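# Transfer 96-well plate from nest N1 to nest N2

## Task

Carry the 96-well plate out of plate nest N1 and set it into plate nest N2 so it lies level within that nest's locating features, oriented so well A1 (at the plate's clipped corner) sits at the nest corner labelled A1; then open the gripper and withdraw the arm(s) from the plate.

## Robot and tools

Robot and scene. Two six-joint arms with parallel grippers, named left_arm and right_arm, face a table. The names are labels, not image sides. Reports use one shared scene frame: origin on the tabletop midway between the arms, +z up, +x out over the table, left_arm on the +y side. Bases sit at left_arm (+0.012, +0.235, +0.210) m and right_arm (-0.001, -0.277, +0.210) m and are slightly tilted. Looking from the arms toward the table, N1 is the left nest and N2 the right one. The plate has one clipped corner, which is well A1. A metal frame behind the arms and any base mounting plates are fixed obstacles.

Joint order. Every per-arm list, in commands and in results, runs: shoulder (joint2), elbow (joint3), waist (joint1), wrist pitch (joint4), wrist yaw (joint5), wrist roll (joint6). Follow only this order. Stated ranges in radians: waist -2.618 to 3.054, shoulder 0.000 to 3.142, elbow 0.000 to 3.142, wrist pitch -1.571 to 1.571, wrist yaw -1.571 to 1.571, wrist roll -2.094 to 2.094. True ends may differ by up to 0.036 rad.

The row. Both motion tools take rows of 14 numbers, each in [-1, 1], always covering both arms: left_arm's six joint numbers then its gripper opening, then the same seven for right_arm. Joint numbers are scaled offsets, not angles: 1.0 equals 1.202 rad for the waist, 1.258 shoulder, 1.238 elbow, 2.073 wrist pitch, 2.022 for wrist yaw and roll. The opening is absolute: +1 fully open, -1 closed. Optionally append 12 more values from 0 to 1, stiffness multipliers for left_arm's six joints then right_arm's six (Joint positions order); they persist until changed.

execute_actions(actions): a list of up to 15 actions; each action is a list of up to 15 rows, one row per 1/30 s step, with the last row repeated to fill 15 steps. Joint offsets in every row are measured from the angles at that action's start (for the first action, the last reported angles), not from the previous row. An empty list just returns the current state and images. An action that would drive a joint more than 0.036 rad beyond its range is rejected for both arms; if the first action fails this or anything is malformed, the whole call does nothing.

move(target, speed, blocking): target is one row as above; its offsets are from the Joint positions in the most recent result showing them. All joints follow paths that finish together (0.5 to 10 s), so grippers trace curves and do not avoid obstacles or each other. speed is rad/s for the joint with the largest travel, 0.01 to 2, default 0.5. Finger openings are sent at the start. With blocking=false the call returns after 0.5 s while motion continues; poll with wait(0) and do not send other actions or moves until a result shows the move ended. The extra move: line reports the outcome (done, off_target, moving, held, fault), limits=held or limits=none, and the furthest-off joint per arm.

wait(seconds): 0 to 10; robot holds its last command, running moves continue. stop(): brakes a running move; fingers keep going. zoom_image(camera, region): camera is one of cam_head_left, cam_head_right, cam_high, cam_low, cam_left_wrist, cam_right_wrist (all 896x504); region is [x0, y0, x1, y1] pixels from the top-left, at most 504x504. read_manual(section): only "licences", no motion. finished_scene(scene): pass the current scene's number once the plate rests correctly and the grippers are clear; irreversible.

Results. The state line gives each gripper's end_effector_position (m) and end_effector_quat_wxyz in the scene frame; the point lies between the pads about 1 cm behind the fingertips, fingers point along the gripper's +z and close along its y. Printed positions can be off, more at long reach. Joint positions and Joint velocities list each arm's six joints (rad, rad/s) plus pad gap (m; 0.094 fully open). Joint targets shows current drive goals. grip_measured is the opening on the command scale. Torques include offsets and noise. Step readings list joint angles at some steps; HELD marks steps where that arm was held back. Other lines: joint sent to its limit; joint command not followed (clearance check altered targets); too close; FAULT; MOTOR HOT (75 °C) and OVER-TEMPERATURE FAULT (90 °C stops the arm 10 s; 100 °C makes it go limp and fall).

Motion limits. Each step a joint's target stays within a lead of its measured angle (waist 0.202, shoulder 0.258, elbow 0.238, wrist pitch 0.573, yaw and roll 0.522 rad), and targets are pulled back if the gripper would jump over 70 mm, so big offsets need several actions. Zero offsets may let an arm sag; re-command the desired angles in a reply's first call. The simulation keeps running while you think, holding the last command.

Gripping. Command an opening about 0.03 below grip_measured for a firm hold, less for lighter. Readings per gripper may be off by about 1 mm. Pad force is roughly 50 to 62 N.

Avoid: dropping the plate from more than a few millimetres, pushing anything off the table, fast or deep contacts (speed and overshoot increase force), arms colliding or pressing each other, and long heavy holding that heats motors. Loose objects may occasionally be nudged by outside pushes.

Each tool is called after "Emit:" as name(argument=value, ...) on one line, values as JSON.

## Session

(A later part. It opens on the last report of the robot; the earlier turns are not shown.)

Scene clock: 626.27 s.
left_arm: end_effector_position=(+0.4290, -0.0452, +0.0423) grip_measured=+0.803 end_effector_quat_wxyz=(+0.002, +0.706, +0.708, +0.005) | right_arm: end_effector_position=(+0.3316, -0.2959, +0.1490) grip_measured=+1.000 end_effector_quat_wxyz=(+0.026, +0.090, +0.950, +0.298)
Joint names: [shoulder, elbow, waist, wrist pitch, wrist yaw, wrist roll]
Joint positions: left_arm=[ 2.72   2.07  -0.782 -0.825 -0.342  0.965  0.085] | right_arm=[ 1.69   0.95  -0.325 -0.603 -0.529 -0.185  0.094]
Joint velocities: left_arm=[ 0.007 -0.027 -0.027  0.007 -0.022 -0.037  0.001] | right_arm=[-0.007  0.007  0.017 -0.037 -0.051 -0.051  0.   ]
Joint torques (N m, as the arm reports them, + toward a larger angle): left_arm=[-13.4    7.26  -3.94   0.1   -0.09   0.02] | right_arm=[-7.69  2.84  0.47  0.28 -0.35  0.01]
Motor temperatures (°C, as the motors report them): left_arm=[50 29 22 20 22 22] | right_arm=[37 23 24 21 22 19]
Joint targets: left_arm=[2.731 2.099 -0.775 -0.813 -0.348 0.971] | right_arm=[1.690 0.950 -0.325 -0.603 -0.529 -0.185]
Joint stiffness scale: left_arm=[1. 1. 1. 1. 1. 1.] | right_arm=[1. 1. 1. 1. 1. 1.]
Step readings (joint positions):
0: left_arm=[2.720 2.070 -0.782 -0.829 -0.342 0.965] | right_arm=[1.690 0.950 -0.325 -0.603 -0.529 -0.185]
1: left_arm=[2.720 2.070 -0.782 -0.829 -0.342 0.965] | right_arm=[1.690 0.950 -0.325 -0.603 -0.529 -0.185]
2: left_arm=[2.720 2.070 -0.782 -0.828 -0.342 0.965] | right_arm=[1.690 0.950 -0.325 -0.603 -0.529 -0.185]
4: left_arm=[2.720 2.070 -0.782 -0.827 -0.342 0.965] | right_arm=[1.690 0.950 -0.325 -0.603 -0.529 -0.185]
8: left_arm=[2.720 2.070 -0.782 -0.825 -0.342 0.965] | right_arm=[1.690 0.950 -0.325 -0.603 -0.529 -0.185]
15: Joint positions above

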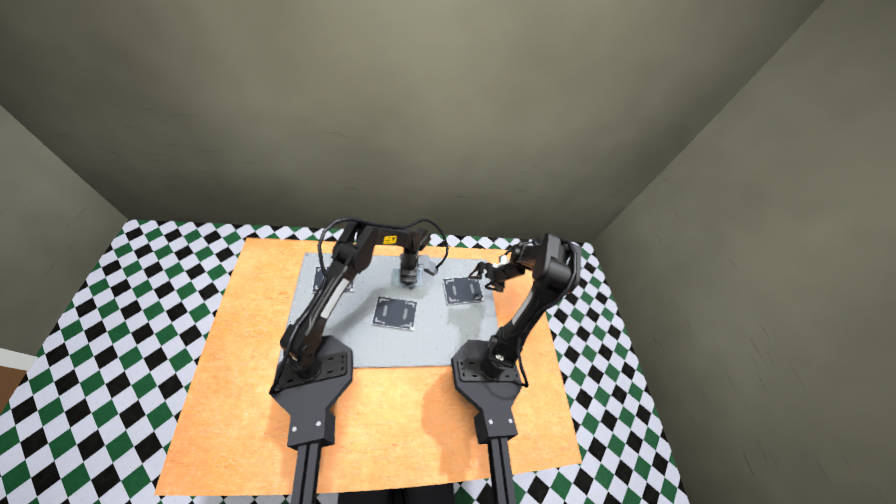

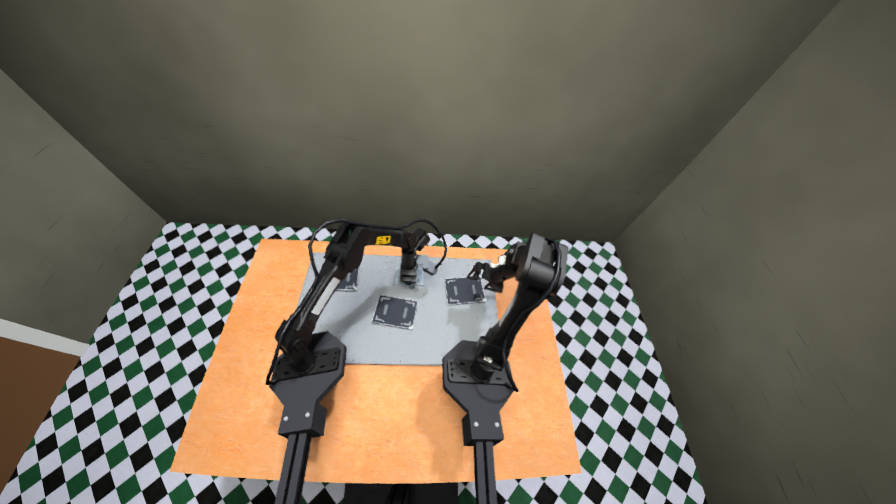

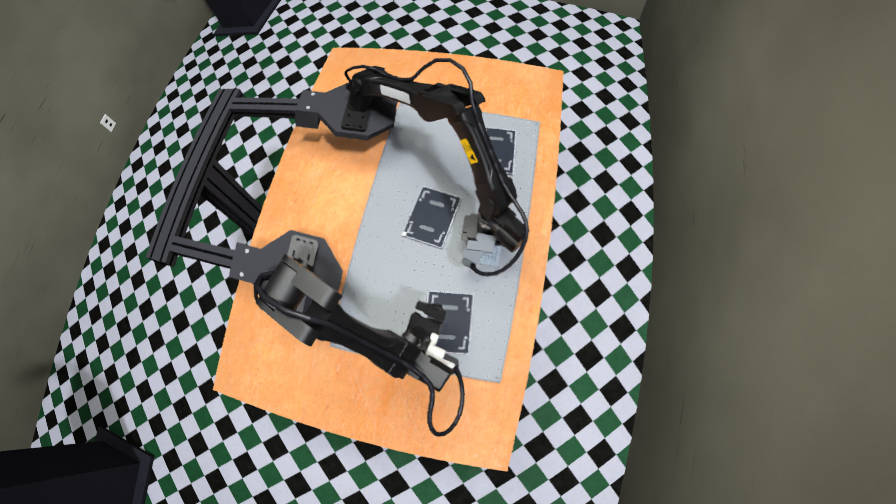

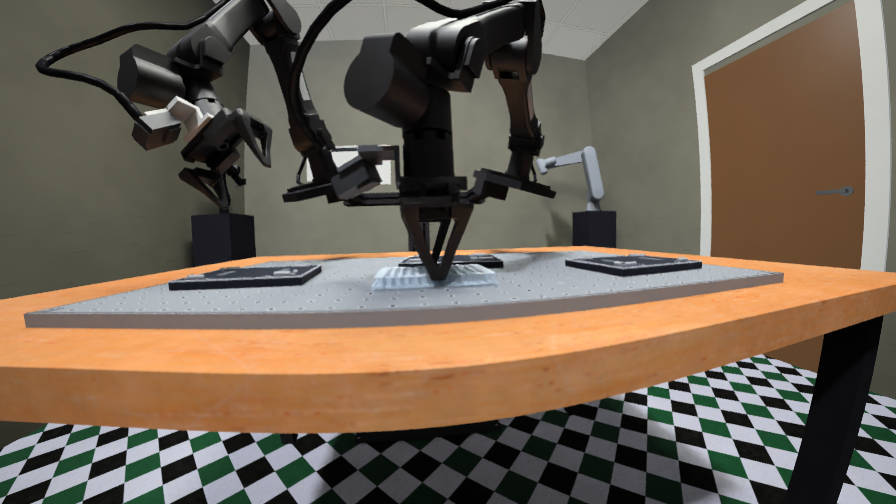

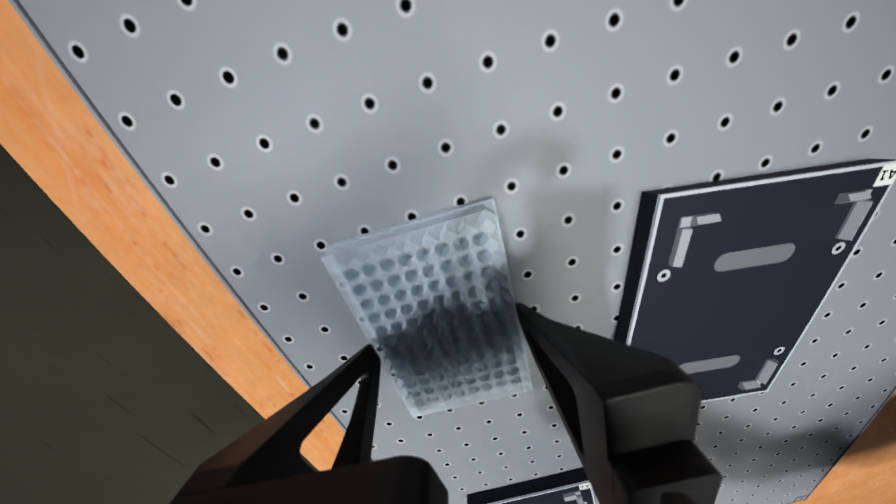

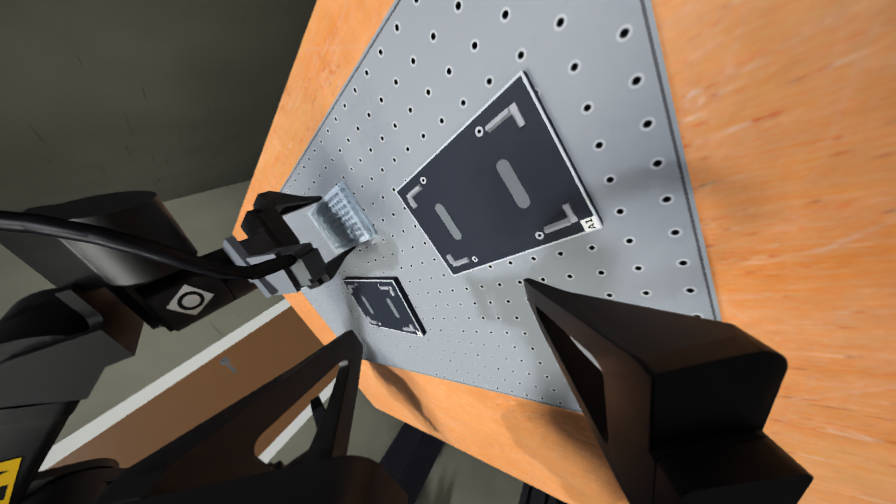

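Emit:
execute_actions(actions=[[[0,0,0,0,0,0,0.79,0,0,0,0,0,0,1],[0,0,0,0,0,0,0.78,0,0,0,0,0,0,1],[0,0,0,0,0,0,0.77,0,0,0,0,0,0,1],[0,0,0,0,0,0,0.76,0,0,0,0,0,0,1],[0,0,0,0,0,0,0.75,0,0,0,0,0,0,1],[0,0,0,0,0,0,0.745,0,0,0,0,0,0,1]]])

Scene clock: 638.17 s.
left_arm: end_effector_position=(+0.4290, -0.0452, +0.0423) grip_measured=+0.752 end_effector_quat_wxyz=(+0.002, +0.706, +0.708, +0.005) | right_arm: end_effector_position=(+0.3316, -0.2960, +0.1490) grip_measured=+1.000 end_effector_quat_wxyz=(+0.026, +0.090, +0.950, +0.298)
Joint names: [shoulder, elbow, waist, wrist pitch, wrist yaw, wrist roll]
Joint positions: left_arm=[ 2.72   2.07  -0.782 -0.825 -0.342  0.965  0.082] | right_arm=[ 1.69   0.95  -0.325 -0.603 -0.528 -0.185  0.094]
Joint velocities: left_arm=[-0.012 -0.012  0.002  0.022 -0.007 -0.051 -0.   ] | right_arm=[-0.002  0.002 -0.017  0.022 -0.037  0.022  0.   ]
Joint torques (N m, as the arm reports them, + toward a larger angle): left_arm=[-14.35   4.86  -4.54   0.    -0.03  -0.04] | right_arm=[-7.73  2.86  0.43  0.27 -0.34  0.02]
Motor temperatures (°C, as the motors report them): left_arm=[50 29 22 20 22 22] | right_arm=[37 23 24 21 22 19]
Joint targets: left_arm=[2.720 2.070 -0.782 -0.825 -0.342 0.965] | right_arm=[1.690 0.950 -0.325 -0.603 -0.529 -0.185]
Joint stiffness scale: left_arm=[1. 1. 1. 1. 1. 1.] | right_arm=[1. 1. 1. 1. 1. 1.]
Step readings (joint positions):
0: left_arm=[2.720 2.070 -0.782 -0.825 -0.342 0.965] | right_arm=[1.690 0.950 -0.325 -0.603 -0.529 -0.185]
1: left_arm=[2.720 2.070 -0.782 -0.825 -0.342 0.965] | right_arm=[1.690 0.950 -0.325 -0.603 -0.529 -0.185]
2: left_arm=[2.720 2.070 -0.782 -0.825 -0.342 0.965] | right_arm=[1.690 0.950 -0.325 -0.603 -0.529 -0.185]
4: left_arm=[2.720 2.070 -0.782 -0.825 -0.342 0.965] | right_arm=[1.690 0.950 -0.325 -0.603 -0.528 -0.185]
8: left_arm=[2.720 2.070 -0.782 -0.825 -0.342 0.965] | right_arm=[1.690 0.950 -0.325 -0.603 -0.528 -0.185]
15: Joint positions above

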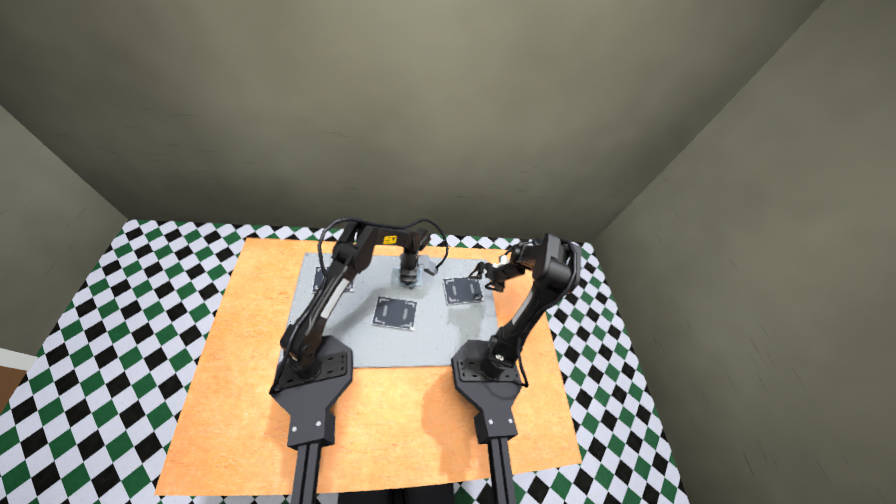

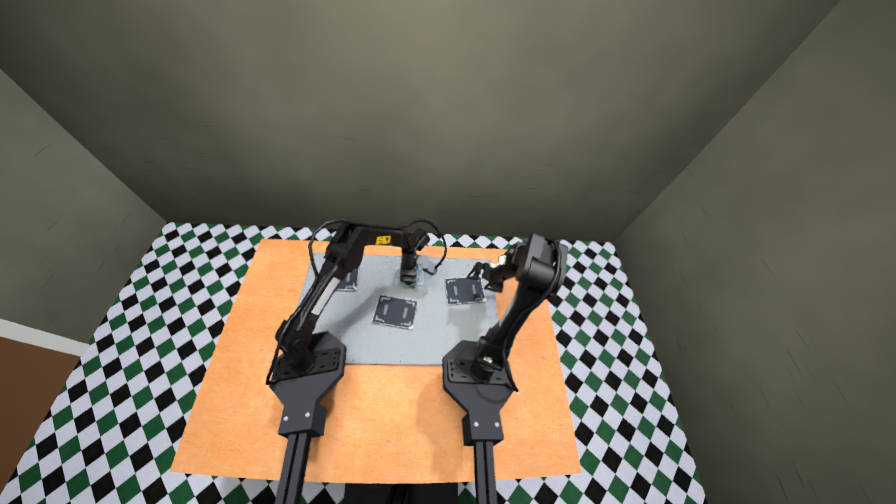

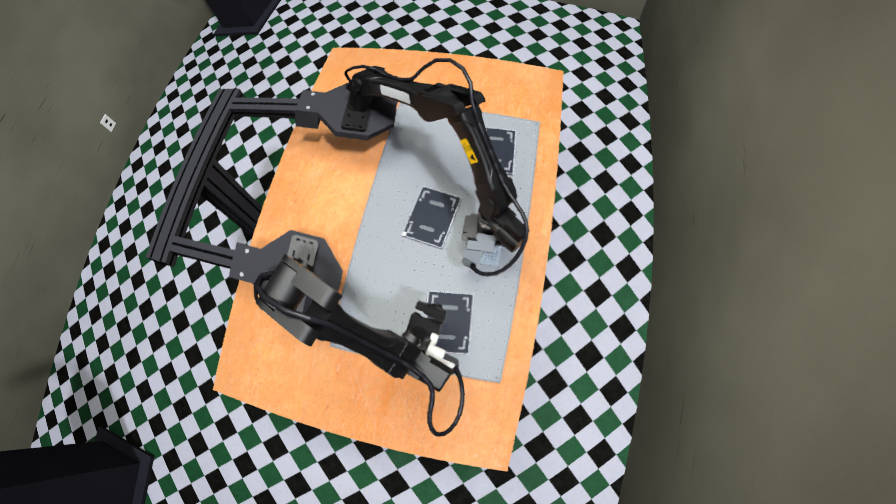

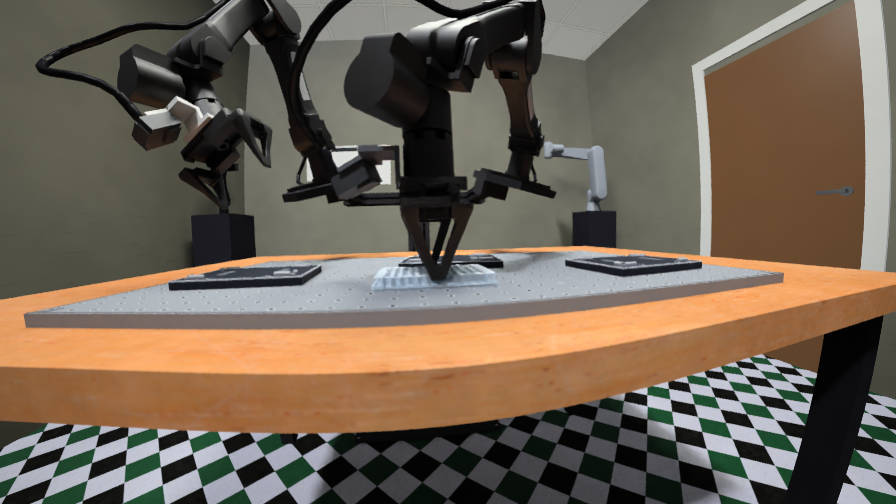

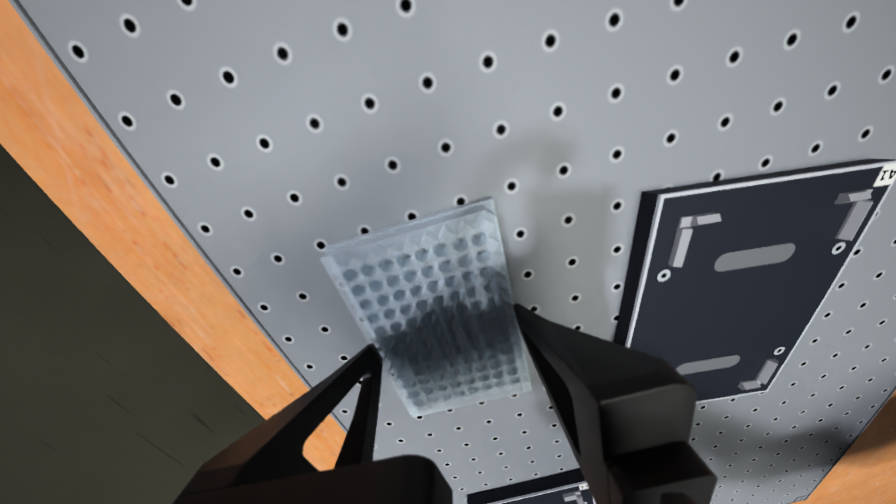

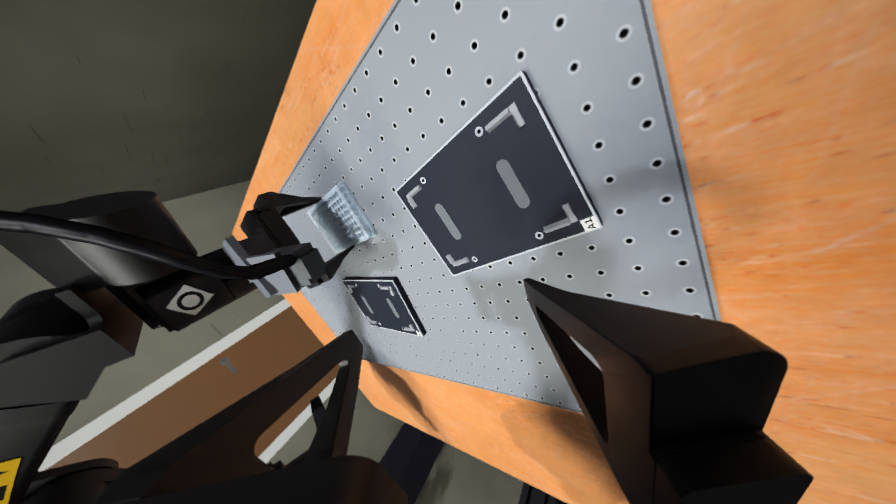

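Emit:
execute_actions(actions=[[[0.002,0.021,0.005,0.003,-0.003,0.003,0.74,0,0,0,0,0,0,1],[0.002,0.021,0.005,0.003,-0.003,0.003,0.73,0,0,0,0,0,0,1],[0.002,0.021,0.005,0.003,-0.003,0.003,0.72,0,0,0,0,0,0,1]]])

Scene clock: 642.57 s.
left_arm: end_effector_position=(+0.4290, -0.0452, +0.0423) grip_measured=+0.731 end_effector_quat_wxyz=(+0.002, +0.706, +0.708, +0.005) | right_arm: end_effector_position=(+0.3316, -0.2961, +0.1489) grip_measured=+1.000 end_effector_quat_wxyz=(+0.026, +0.090, +0.950, +0.297)
Joint names: [shoulder, elbow, waist, wrist pitch, wrist yaw, wrist roll]
Joint positions: left_arm=[ 2.72   2.07  -0.782 -0.825 -0.342  0.965  0.081] | right_arm=[ 1.69   0.95  -0.325 -0.603 -0.527 -0.185  0.094]
Joint velocities: left_arm=[ 0.027 -0.027 -0.002  0.007  0.007  0.022  0.   ] | right_arm=[-0.007  0.007 -0.002  0.022 -0.007 -0.007  0.   ]
Joint torques (N m, as the arm reports them, + toward a larger angle): left_arm=[-14.14   6.96  -4.05   0.06  -0.09   0.02] | right_arm=[-7.73  2.84  0.46  0.28 -0.34  0.02]
Motor temperatures (°C, as the motors report them): left_arm=[50 29 22 20 22 22] | right_arm=[37 23 24 21 22 19]
Joint targets: left_arm=[2.722 2.096 -0.776 -0.818 -0.348 0.971] | right_arm=[1.690 0.950 -0.325 -0.603 -0.528 -0.185]
Joint stiffness scale: left_arm=[1. 1. 1. 1. 1. 1.] | right_arm=[1. 1. 1. 1. 1. 1.]
Step readings (joint positions):
0: left_arm=[2.720 2.070 -0.782 -0.825 -0.342 0.965] | right_arm=[1.690 0.950 -0.325 -0.603 -0.528 -0.185]
1: left_arm=[2.720 2.070 -0.782 -0.825 -0.342 0.965] | right_arm=[1.690 0.950 -0.325 -0.603 -0.528 -0.185]
2: left_arm=[2.720 2.070 -0.782 -0.825 -0.342 0.965] | right_arm=[1.690 0.950 -0.325 -0.603 -0.528 -0.185]
4: left_arm=[2.720 2.070 -0.782 -0.825 -0.342 0.965] | right_arm=[1.690 0.950 -0.325 -0.603 -0.527 -0.185]
8: left_arm=[2.720 2.070 -0.782 -0.825 -0.342 0.965] | right_arm=[1.690 0.950 -0.325 -0.603 -0.527 -0.185]
15: Joint positions above

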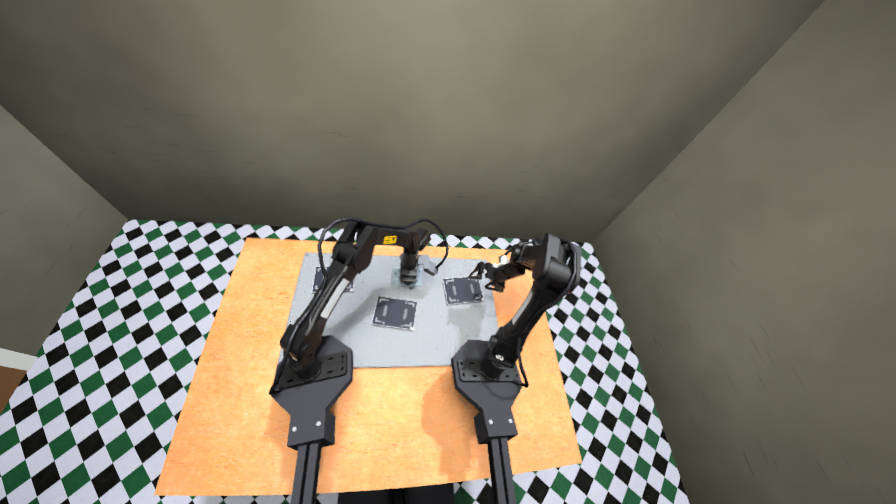

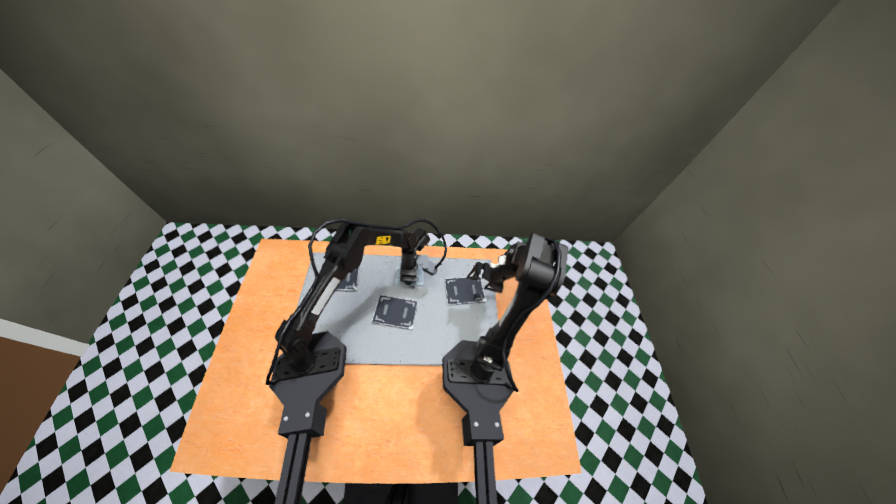

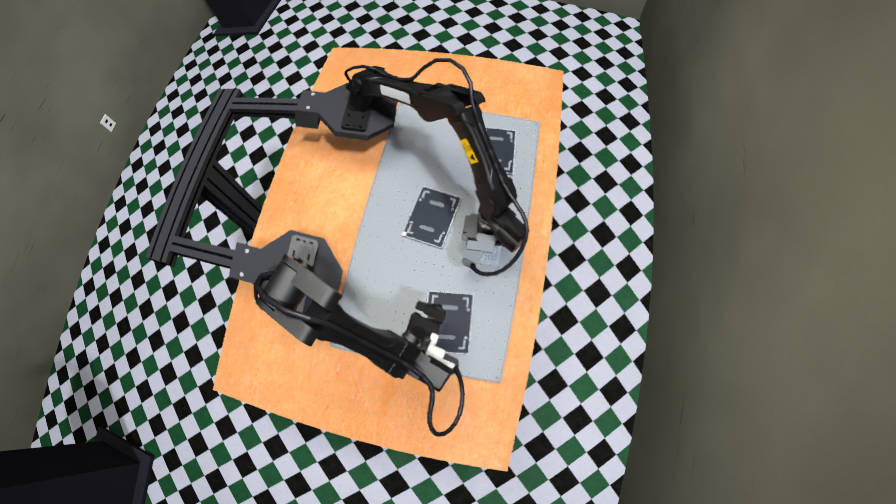

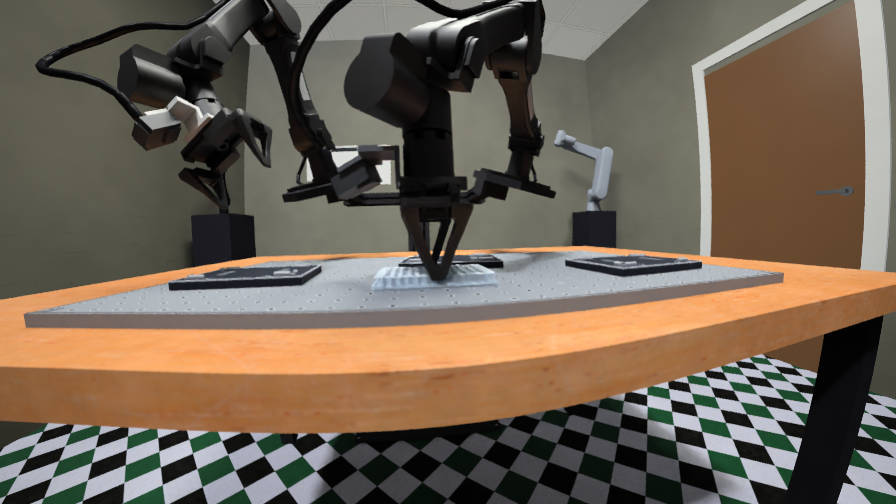

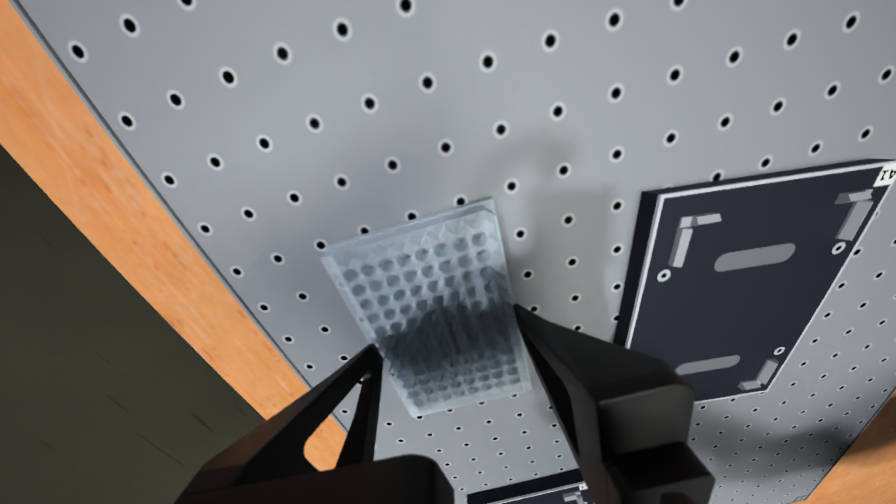

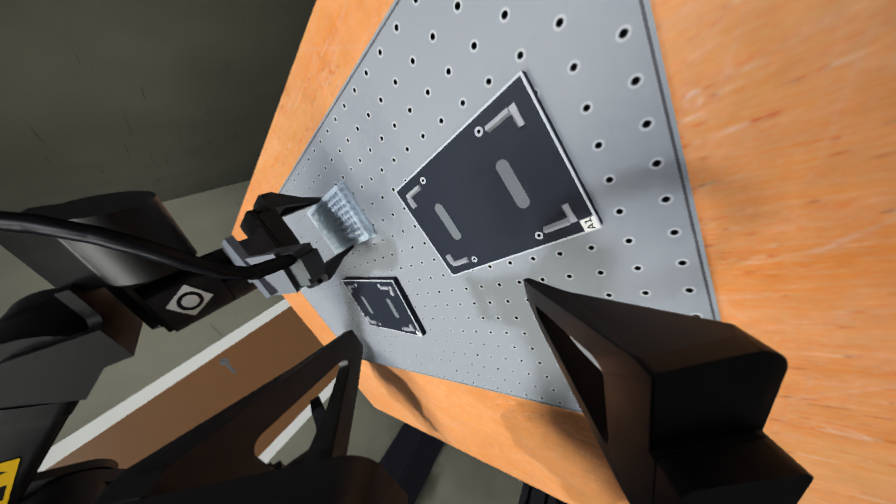

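Emit:
execute_actions(actions=[[[0.002,0.021,0.005,0.006,-0.003,0.003,0.71,0,0,0,0,0,0,1],[0.002,0.021,0.005,0.006,-0.003,0.003,0.70,0,0,0,0,0,0,1],[0.002,0.021,0.005,0.006,-0.003,0.003,0.69,0,0,0,0,0,0,1]]])

Scene clock: 647.97 s.
left_arm: end_effector_position=(+0.4292, -0.0453, +0.0423) grip_measured=+0.708 end_effector_quat_wxyz=(+0.002, +0.706, +0.708, +0.006) | right_arm: end_effector_position=(+0.3315, -0.2962, +0.1488) grip_measured=+1.000 end_effector_quat_wxyz=(+0.026, +0.090, +0.950, +0.297)
Joint names: [shoulder, elbow, waist, wrist pitch, wrist yaw, wrist roll]
Joint positions: left_arm=[ 2.72   2.07  -0.782 -0.824 -0.342  0.965  0.08 ] | right_arm=[ 1.69   0.95  -0.325 -0.603 -0.527 -0.185  0.094]
Joint velocities: left_arm=[-0.007 -0.002 -0.017  0.037  0.037  0.007  0.   ] | right_arm=[ 0.002 -0.032 -0.002 -0.066 -0.081  0.022  0.   ]
Joint torques (N m, as the arm reports them, + toward a larger angle): left_arm=[-14.14   6.96  -4.05   0.11  -0.09   0.01] | right_arm=[-7.71  2.83  0.49  0.27 -0.35  0.02]
Motor temperatures (°C, as the motors report them): left_arm=[50 29 22 20 22 22] | right_arm=[37 23 24 21 22 19]
Joint targets: left_arm=[2.722 2.096 -0.776 -0.812 -0.348 0.971] | right_arm=[1.690 0.950 -0.325 -0.603 -0.527 -0.185]
Joint stiffness scale: left_arm=[1. 1. 1. 1. 1. 1.] | right_arm=[1. 1. 1. 1. 1. 1.]
Step readings (joint positions):
0: left_arm=[2.720 2.070 -0.782 -0.825 -0.342 0.965] | right_arm=[1.690 0.950 -0.325 -0.603 -0.527 -0.185]
1: left_arm=[2.720 2.070 -0.782 -0.825 -0.342 0.965] | right_arm=[1.690 0.950 -0.325 -0.603 -0.527 -0.185]
2: left_arm=[2.720 2.070 -0.782 -0.825 -0.342 0.965] | right_arm=[1.690 0.950 -0.325 -0.603 -0.527 -0.185]
4: left_arm=[2.720 2.070 -0.782 -0.824 -0.342 0.965] | right_arm=[1.690 0.950 -0.325 -0.603 -0.527 -0.185]
8: left_arm=[2.720 2.070 -0.782 -0.824 -0.342 0.965] | right_arm=[1.690 0.950 -0.325 -0.603 -0.527 -0.185]
15: Joint positions above

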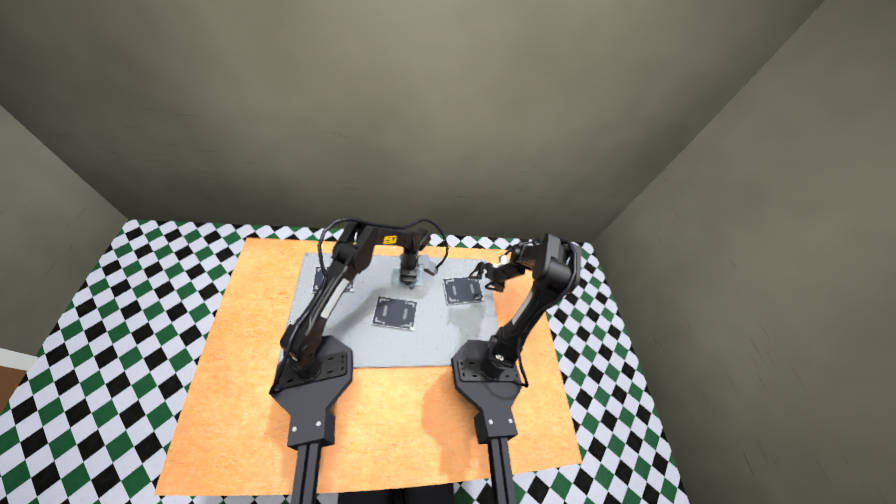

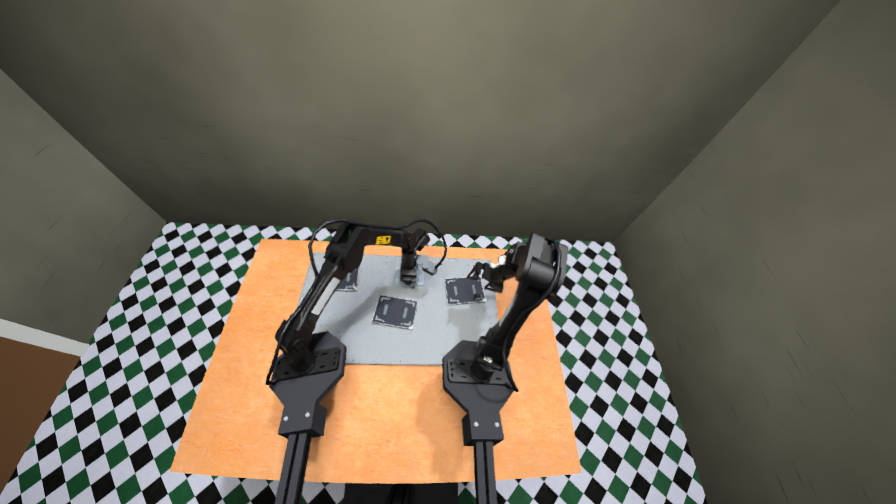

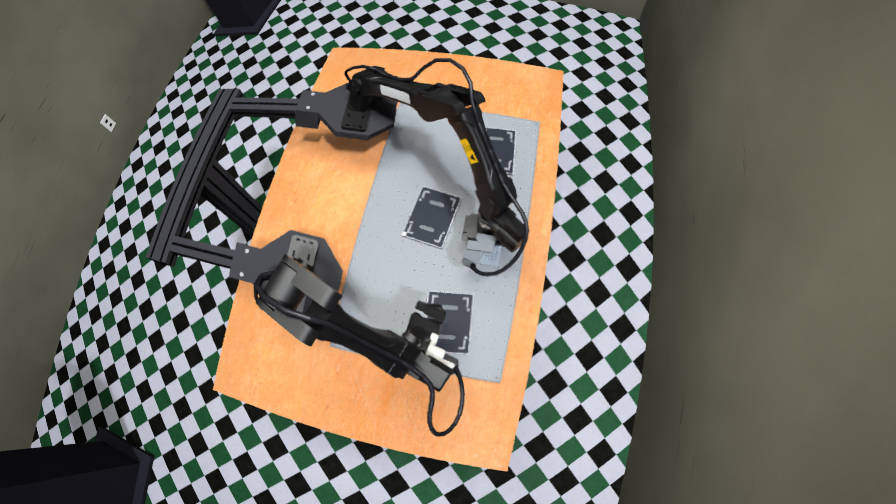

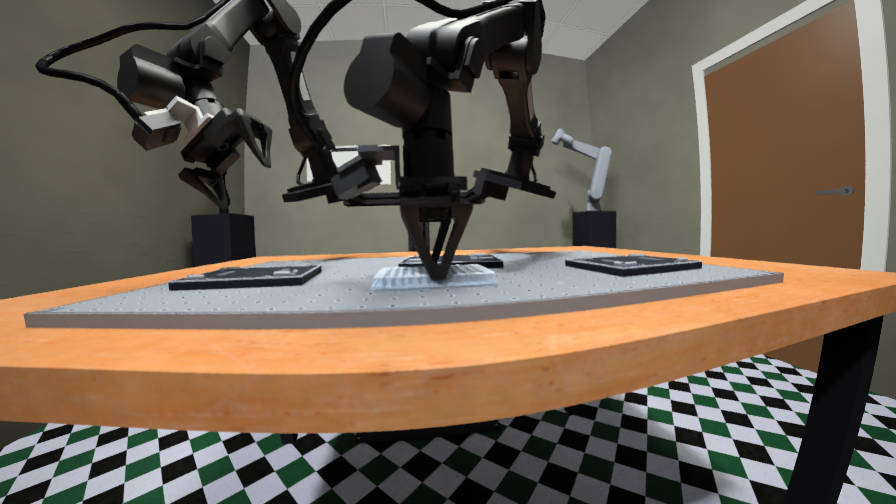

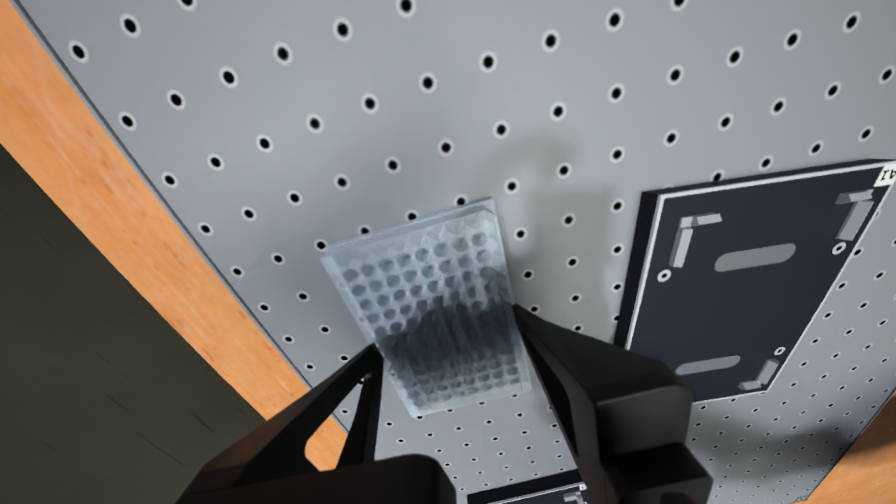

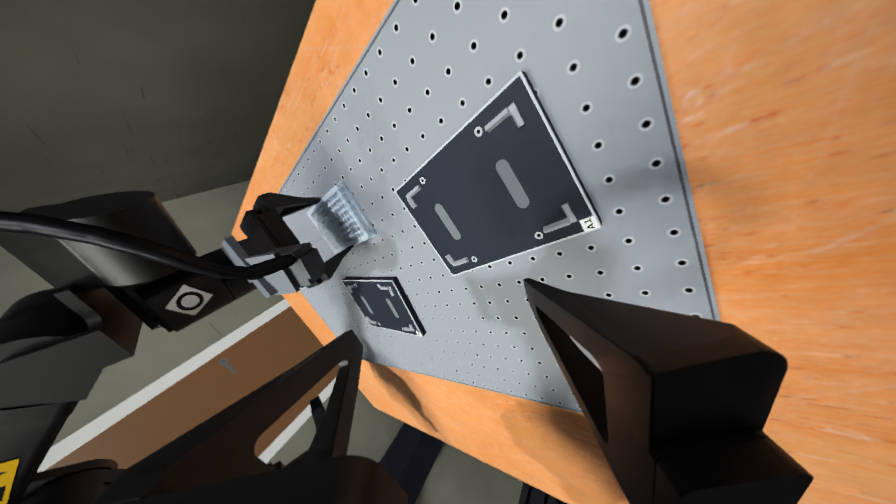

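Emit:
zoom_image(camera="cam_left_wrist", region=[300,180,620,440])

Emit:
zoom_image(camera="cam_low", region=[390,230,490,300])

Region (300, 180, 620, 440) of cam_left_wrist's 896x504 image, scaled by 1.575, with more detail than that image has; it fills the top 410 rows of this view, and the rest is white.

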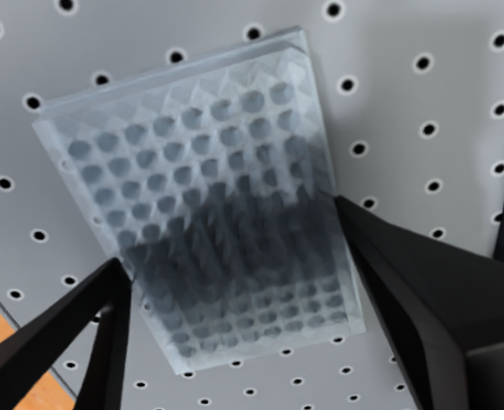

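Region (390, 230, 490, 300) of cam_low's 896x504 image, scaled by 5.040, with more detail than that image has; it fills the top 353 rows of this view, and the rest is white.

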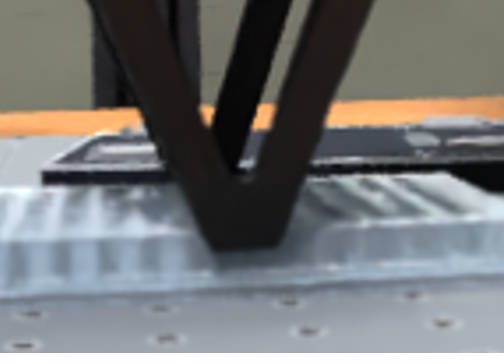

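Emit:
execute_actions(actions=[[[0.002,0.021,0.005,0.006,-0.003,0.003,0.72,0,0,0,0,0,0,1],[0.002,0.021,0.005,0.006,-0.003,0.003,0.76,0,0,0,0,0,0,1],[0.002,0.021,0.005,0.006,-0.003,0.003,0.80,0,0,0,0,0,0,1],[0.002,0.021,0.005,0.006,-0.003,0.003,0.83,0,0,0,0,0,0,1],[0.002,0.021,0.005,0.006,-0.003,0.003,0.86,0,0,0,0,0,0,1],[0.004,0.022,0.005,0.006,-0.003,0.003,0.86,0,0,0,0,0,0,1],[0.006,0.023,0.005,0.007,-0.003,0.003,0.86,0,0,0,0,0,0,1],[0.008,0.024,0.005,0.007,-0.003,0.003,0.86,0,0,0,0,0,0,1],[0.010,0.025,0.005,0.008,-0.003,0.003,0.86,0,0,0,0,0,0,1],[0.012,0.026,0.005,0.008,-0.003,0.003,0.86,0,0,0,0,0,0,1],[0.014,0.027,0.005,0.009,-0.003,0.003,0.86,0,0,0,0,0,0,1],[0.016,0.027,0.005,0.009,-0.003,0.003,0.86,0,0,0,0,0,0,1]]])

Scene clock: 675.73 s.
left_arm: end_effector_position=(+0.4291, -0.0469, +0.0381) grip_measured=+0.857 end_effector_quat_wxyz=(+0.003, +0.706, +0.709, +0.006) | right_arm: end_effector_position=(+0.3315, -0.2963, +0.1487) grip_measured=+1.000 end_effector_quat_wxyz=(+0.026, +0.090, +0.950, +0.297)
Joint names: [shoulder, elbow, waist, wrist pitch, wrist yaw, wrist roll]
Joint positions: left_arm=[ 2.732  2.076 -0.782 -0.816 -0.342  0.965  0.087] | right_arm=[ 1.69   0.95  -0.325 -0.603 -0.526 -0.185  0.094]
Joint velocities: left_arm=[ 0.051 -0.017 -0.022 -0.066  0.051  0.007  0.001] | right_arm=[ 0.002  0.007  0.007  0.007 -0.037 -0.007  0.   ]
Joint torques (N m, as the arm reports them, + toward a larger angle): left_arm=[-14.1    7.03  -4.07   0.07  -0.09   0.02] | right_arm=[-7.71  2.85  0.46  0.27 -0.34  0.02]
Motor temperatures (°C, as the motors report them): left_arm=[51 29 22 21 22 22] | right_arm=[36 23 24 21 22 19]
Joint targets: left_arm=[2.740 2.103 -0.776 -0.805 -0.348 0.971] | right_arm=[1.690 0.950 -0.325 -0.603 -0.527 -0.185]
Joint stiffness scale: left_arm=[1. 1. 1. 1. 1. 1.] | right_arm=[1. 1. 1. 1. 1. 1.]
Step readings (joint positions):
0: left_arm=[2.720 2.070 -0.782 -0.824 -0.342 0.965] | right_arm=[1.690 0.950 -0.325 -0.603 -0.527 -0.185]
1: left_arm=[2.720 2.070 -0.782 -0.824 -0.342 0.965] | right_arm=[1.690 0.950 -0.325 -0.603 -0.527 -0.185]
2: left_arm=[2.720 2.070 -0.782 -0.824 -0.342 0.965] | right_arm=[1.690 0.950 -0.325 -0.603 -0.526 -0.185]
4: left_arm=[2.720 2.070 -0.782 -0.824 -0.342 0.965] | right_arm=[1.690 0.950 -0.325 -0.603 -0.526 -0.185]
8: left_arm=[2.720 2.070 -0.782 -0.822 -0.342 0.965] | right_arm=[1.690 0.950 -0.325 -0.603 -0.526 -0.185]
15: Joint positions above

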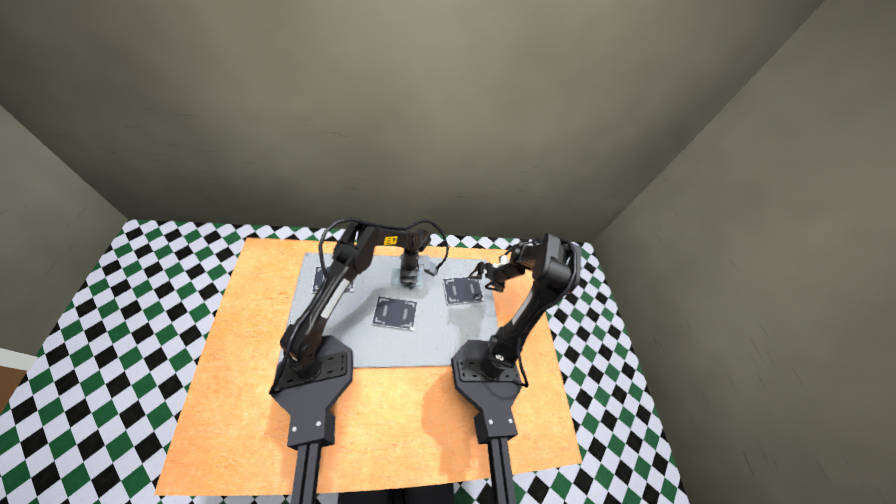

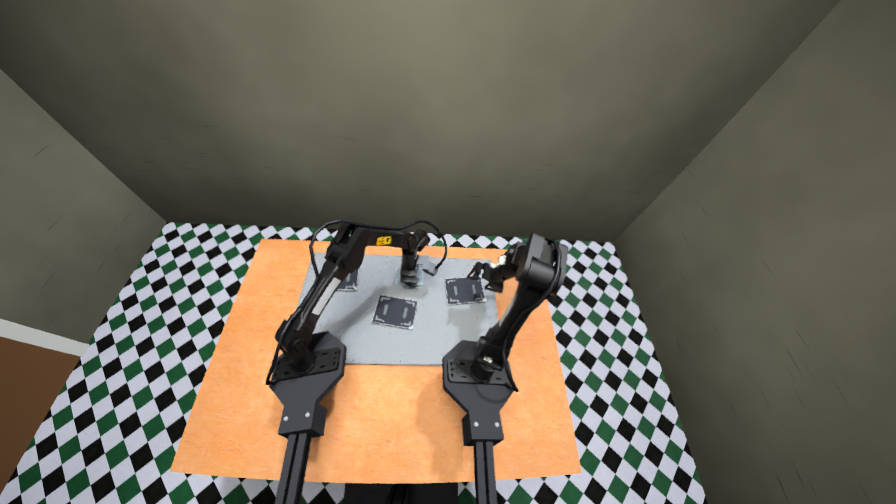

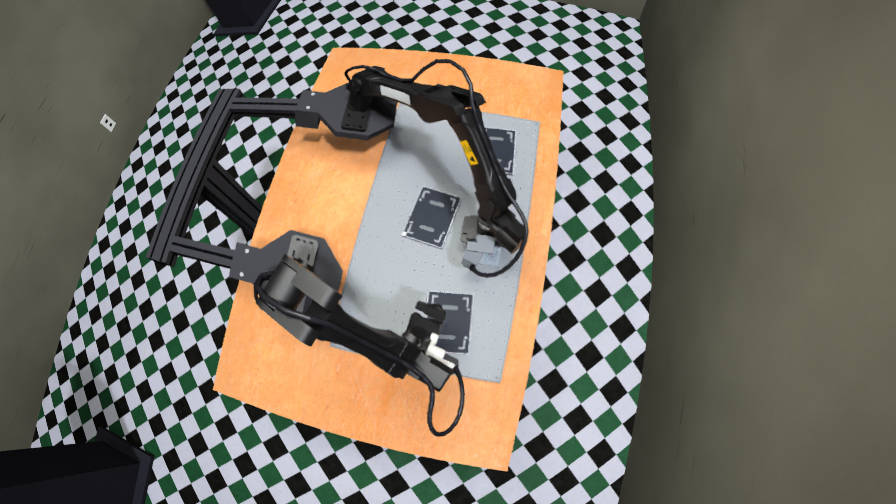

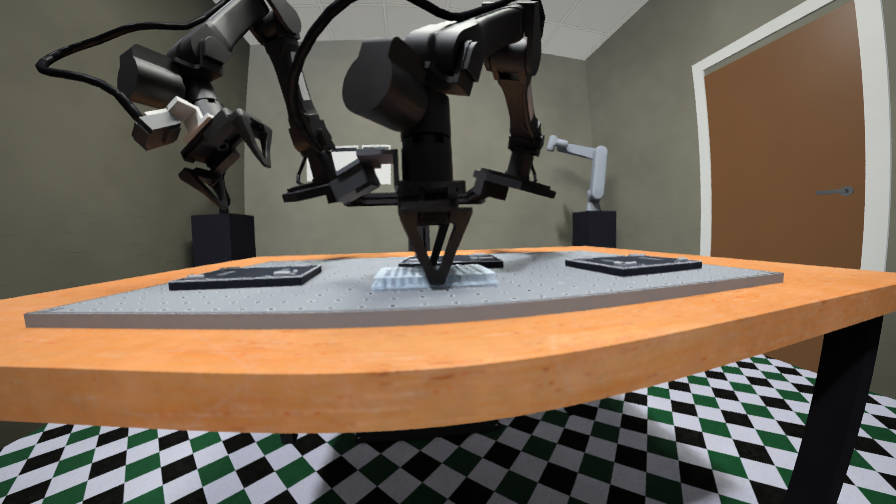

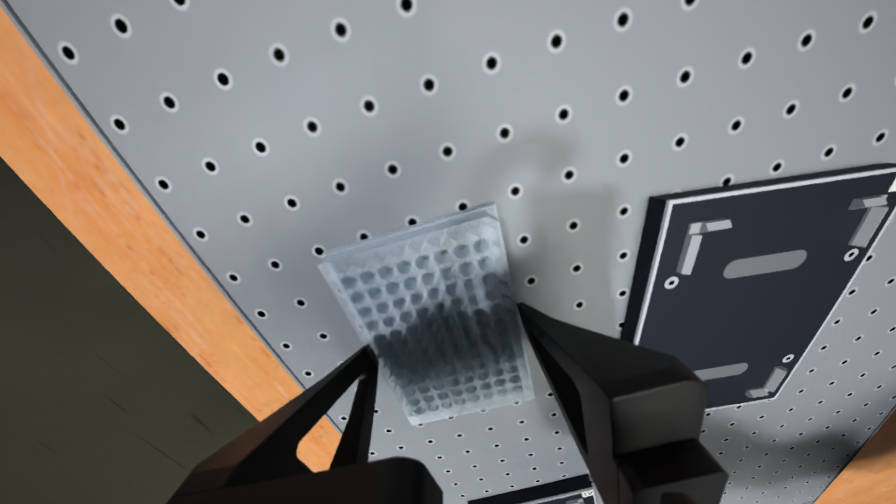

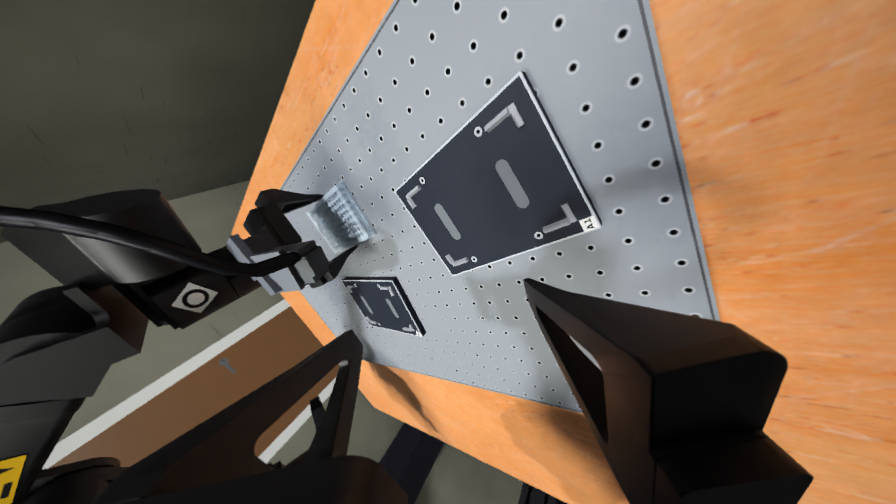

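Emit:
zoom_image(camera="cam_low", region=[390,230,490,300])

Region (390, 230, 490, 300) of cam_low's 896x504 image, scaled by 5.040, with more detail than that image has; it fills the top 353 rows of this view, and the rest is white.

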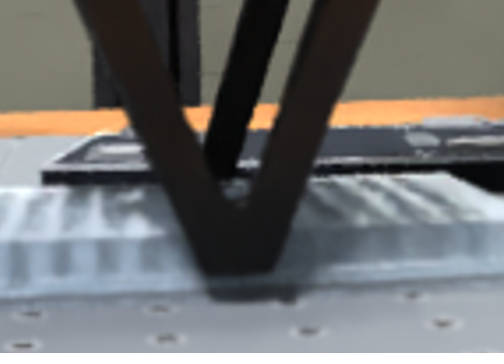

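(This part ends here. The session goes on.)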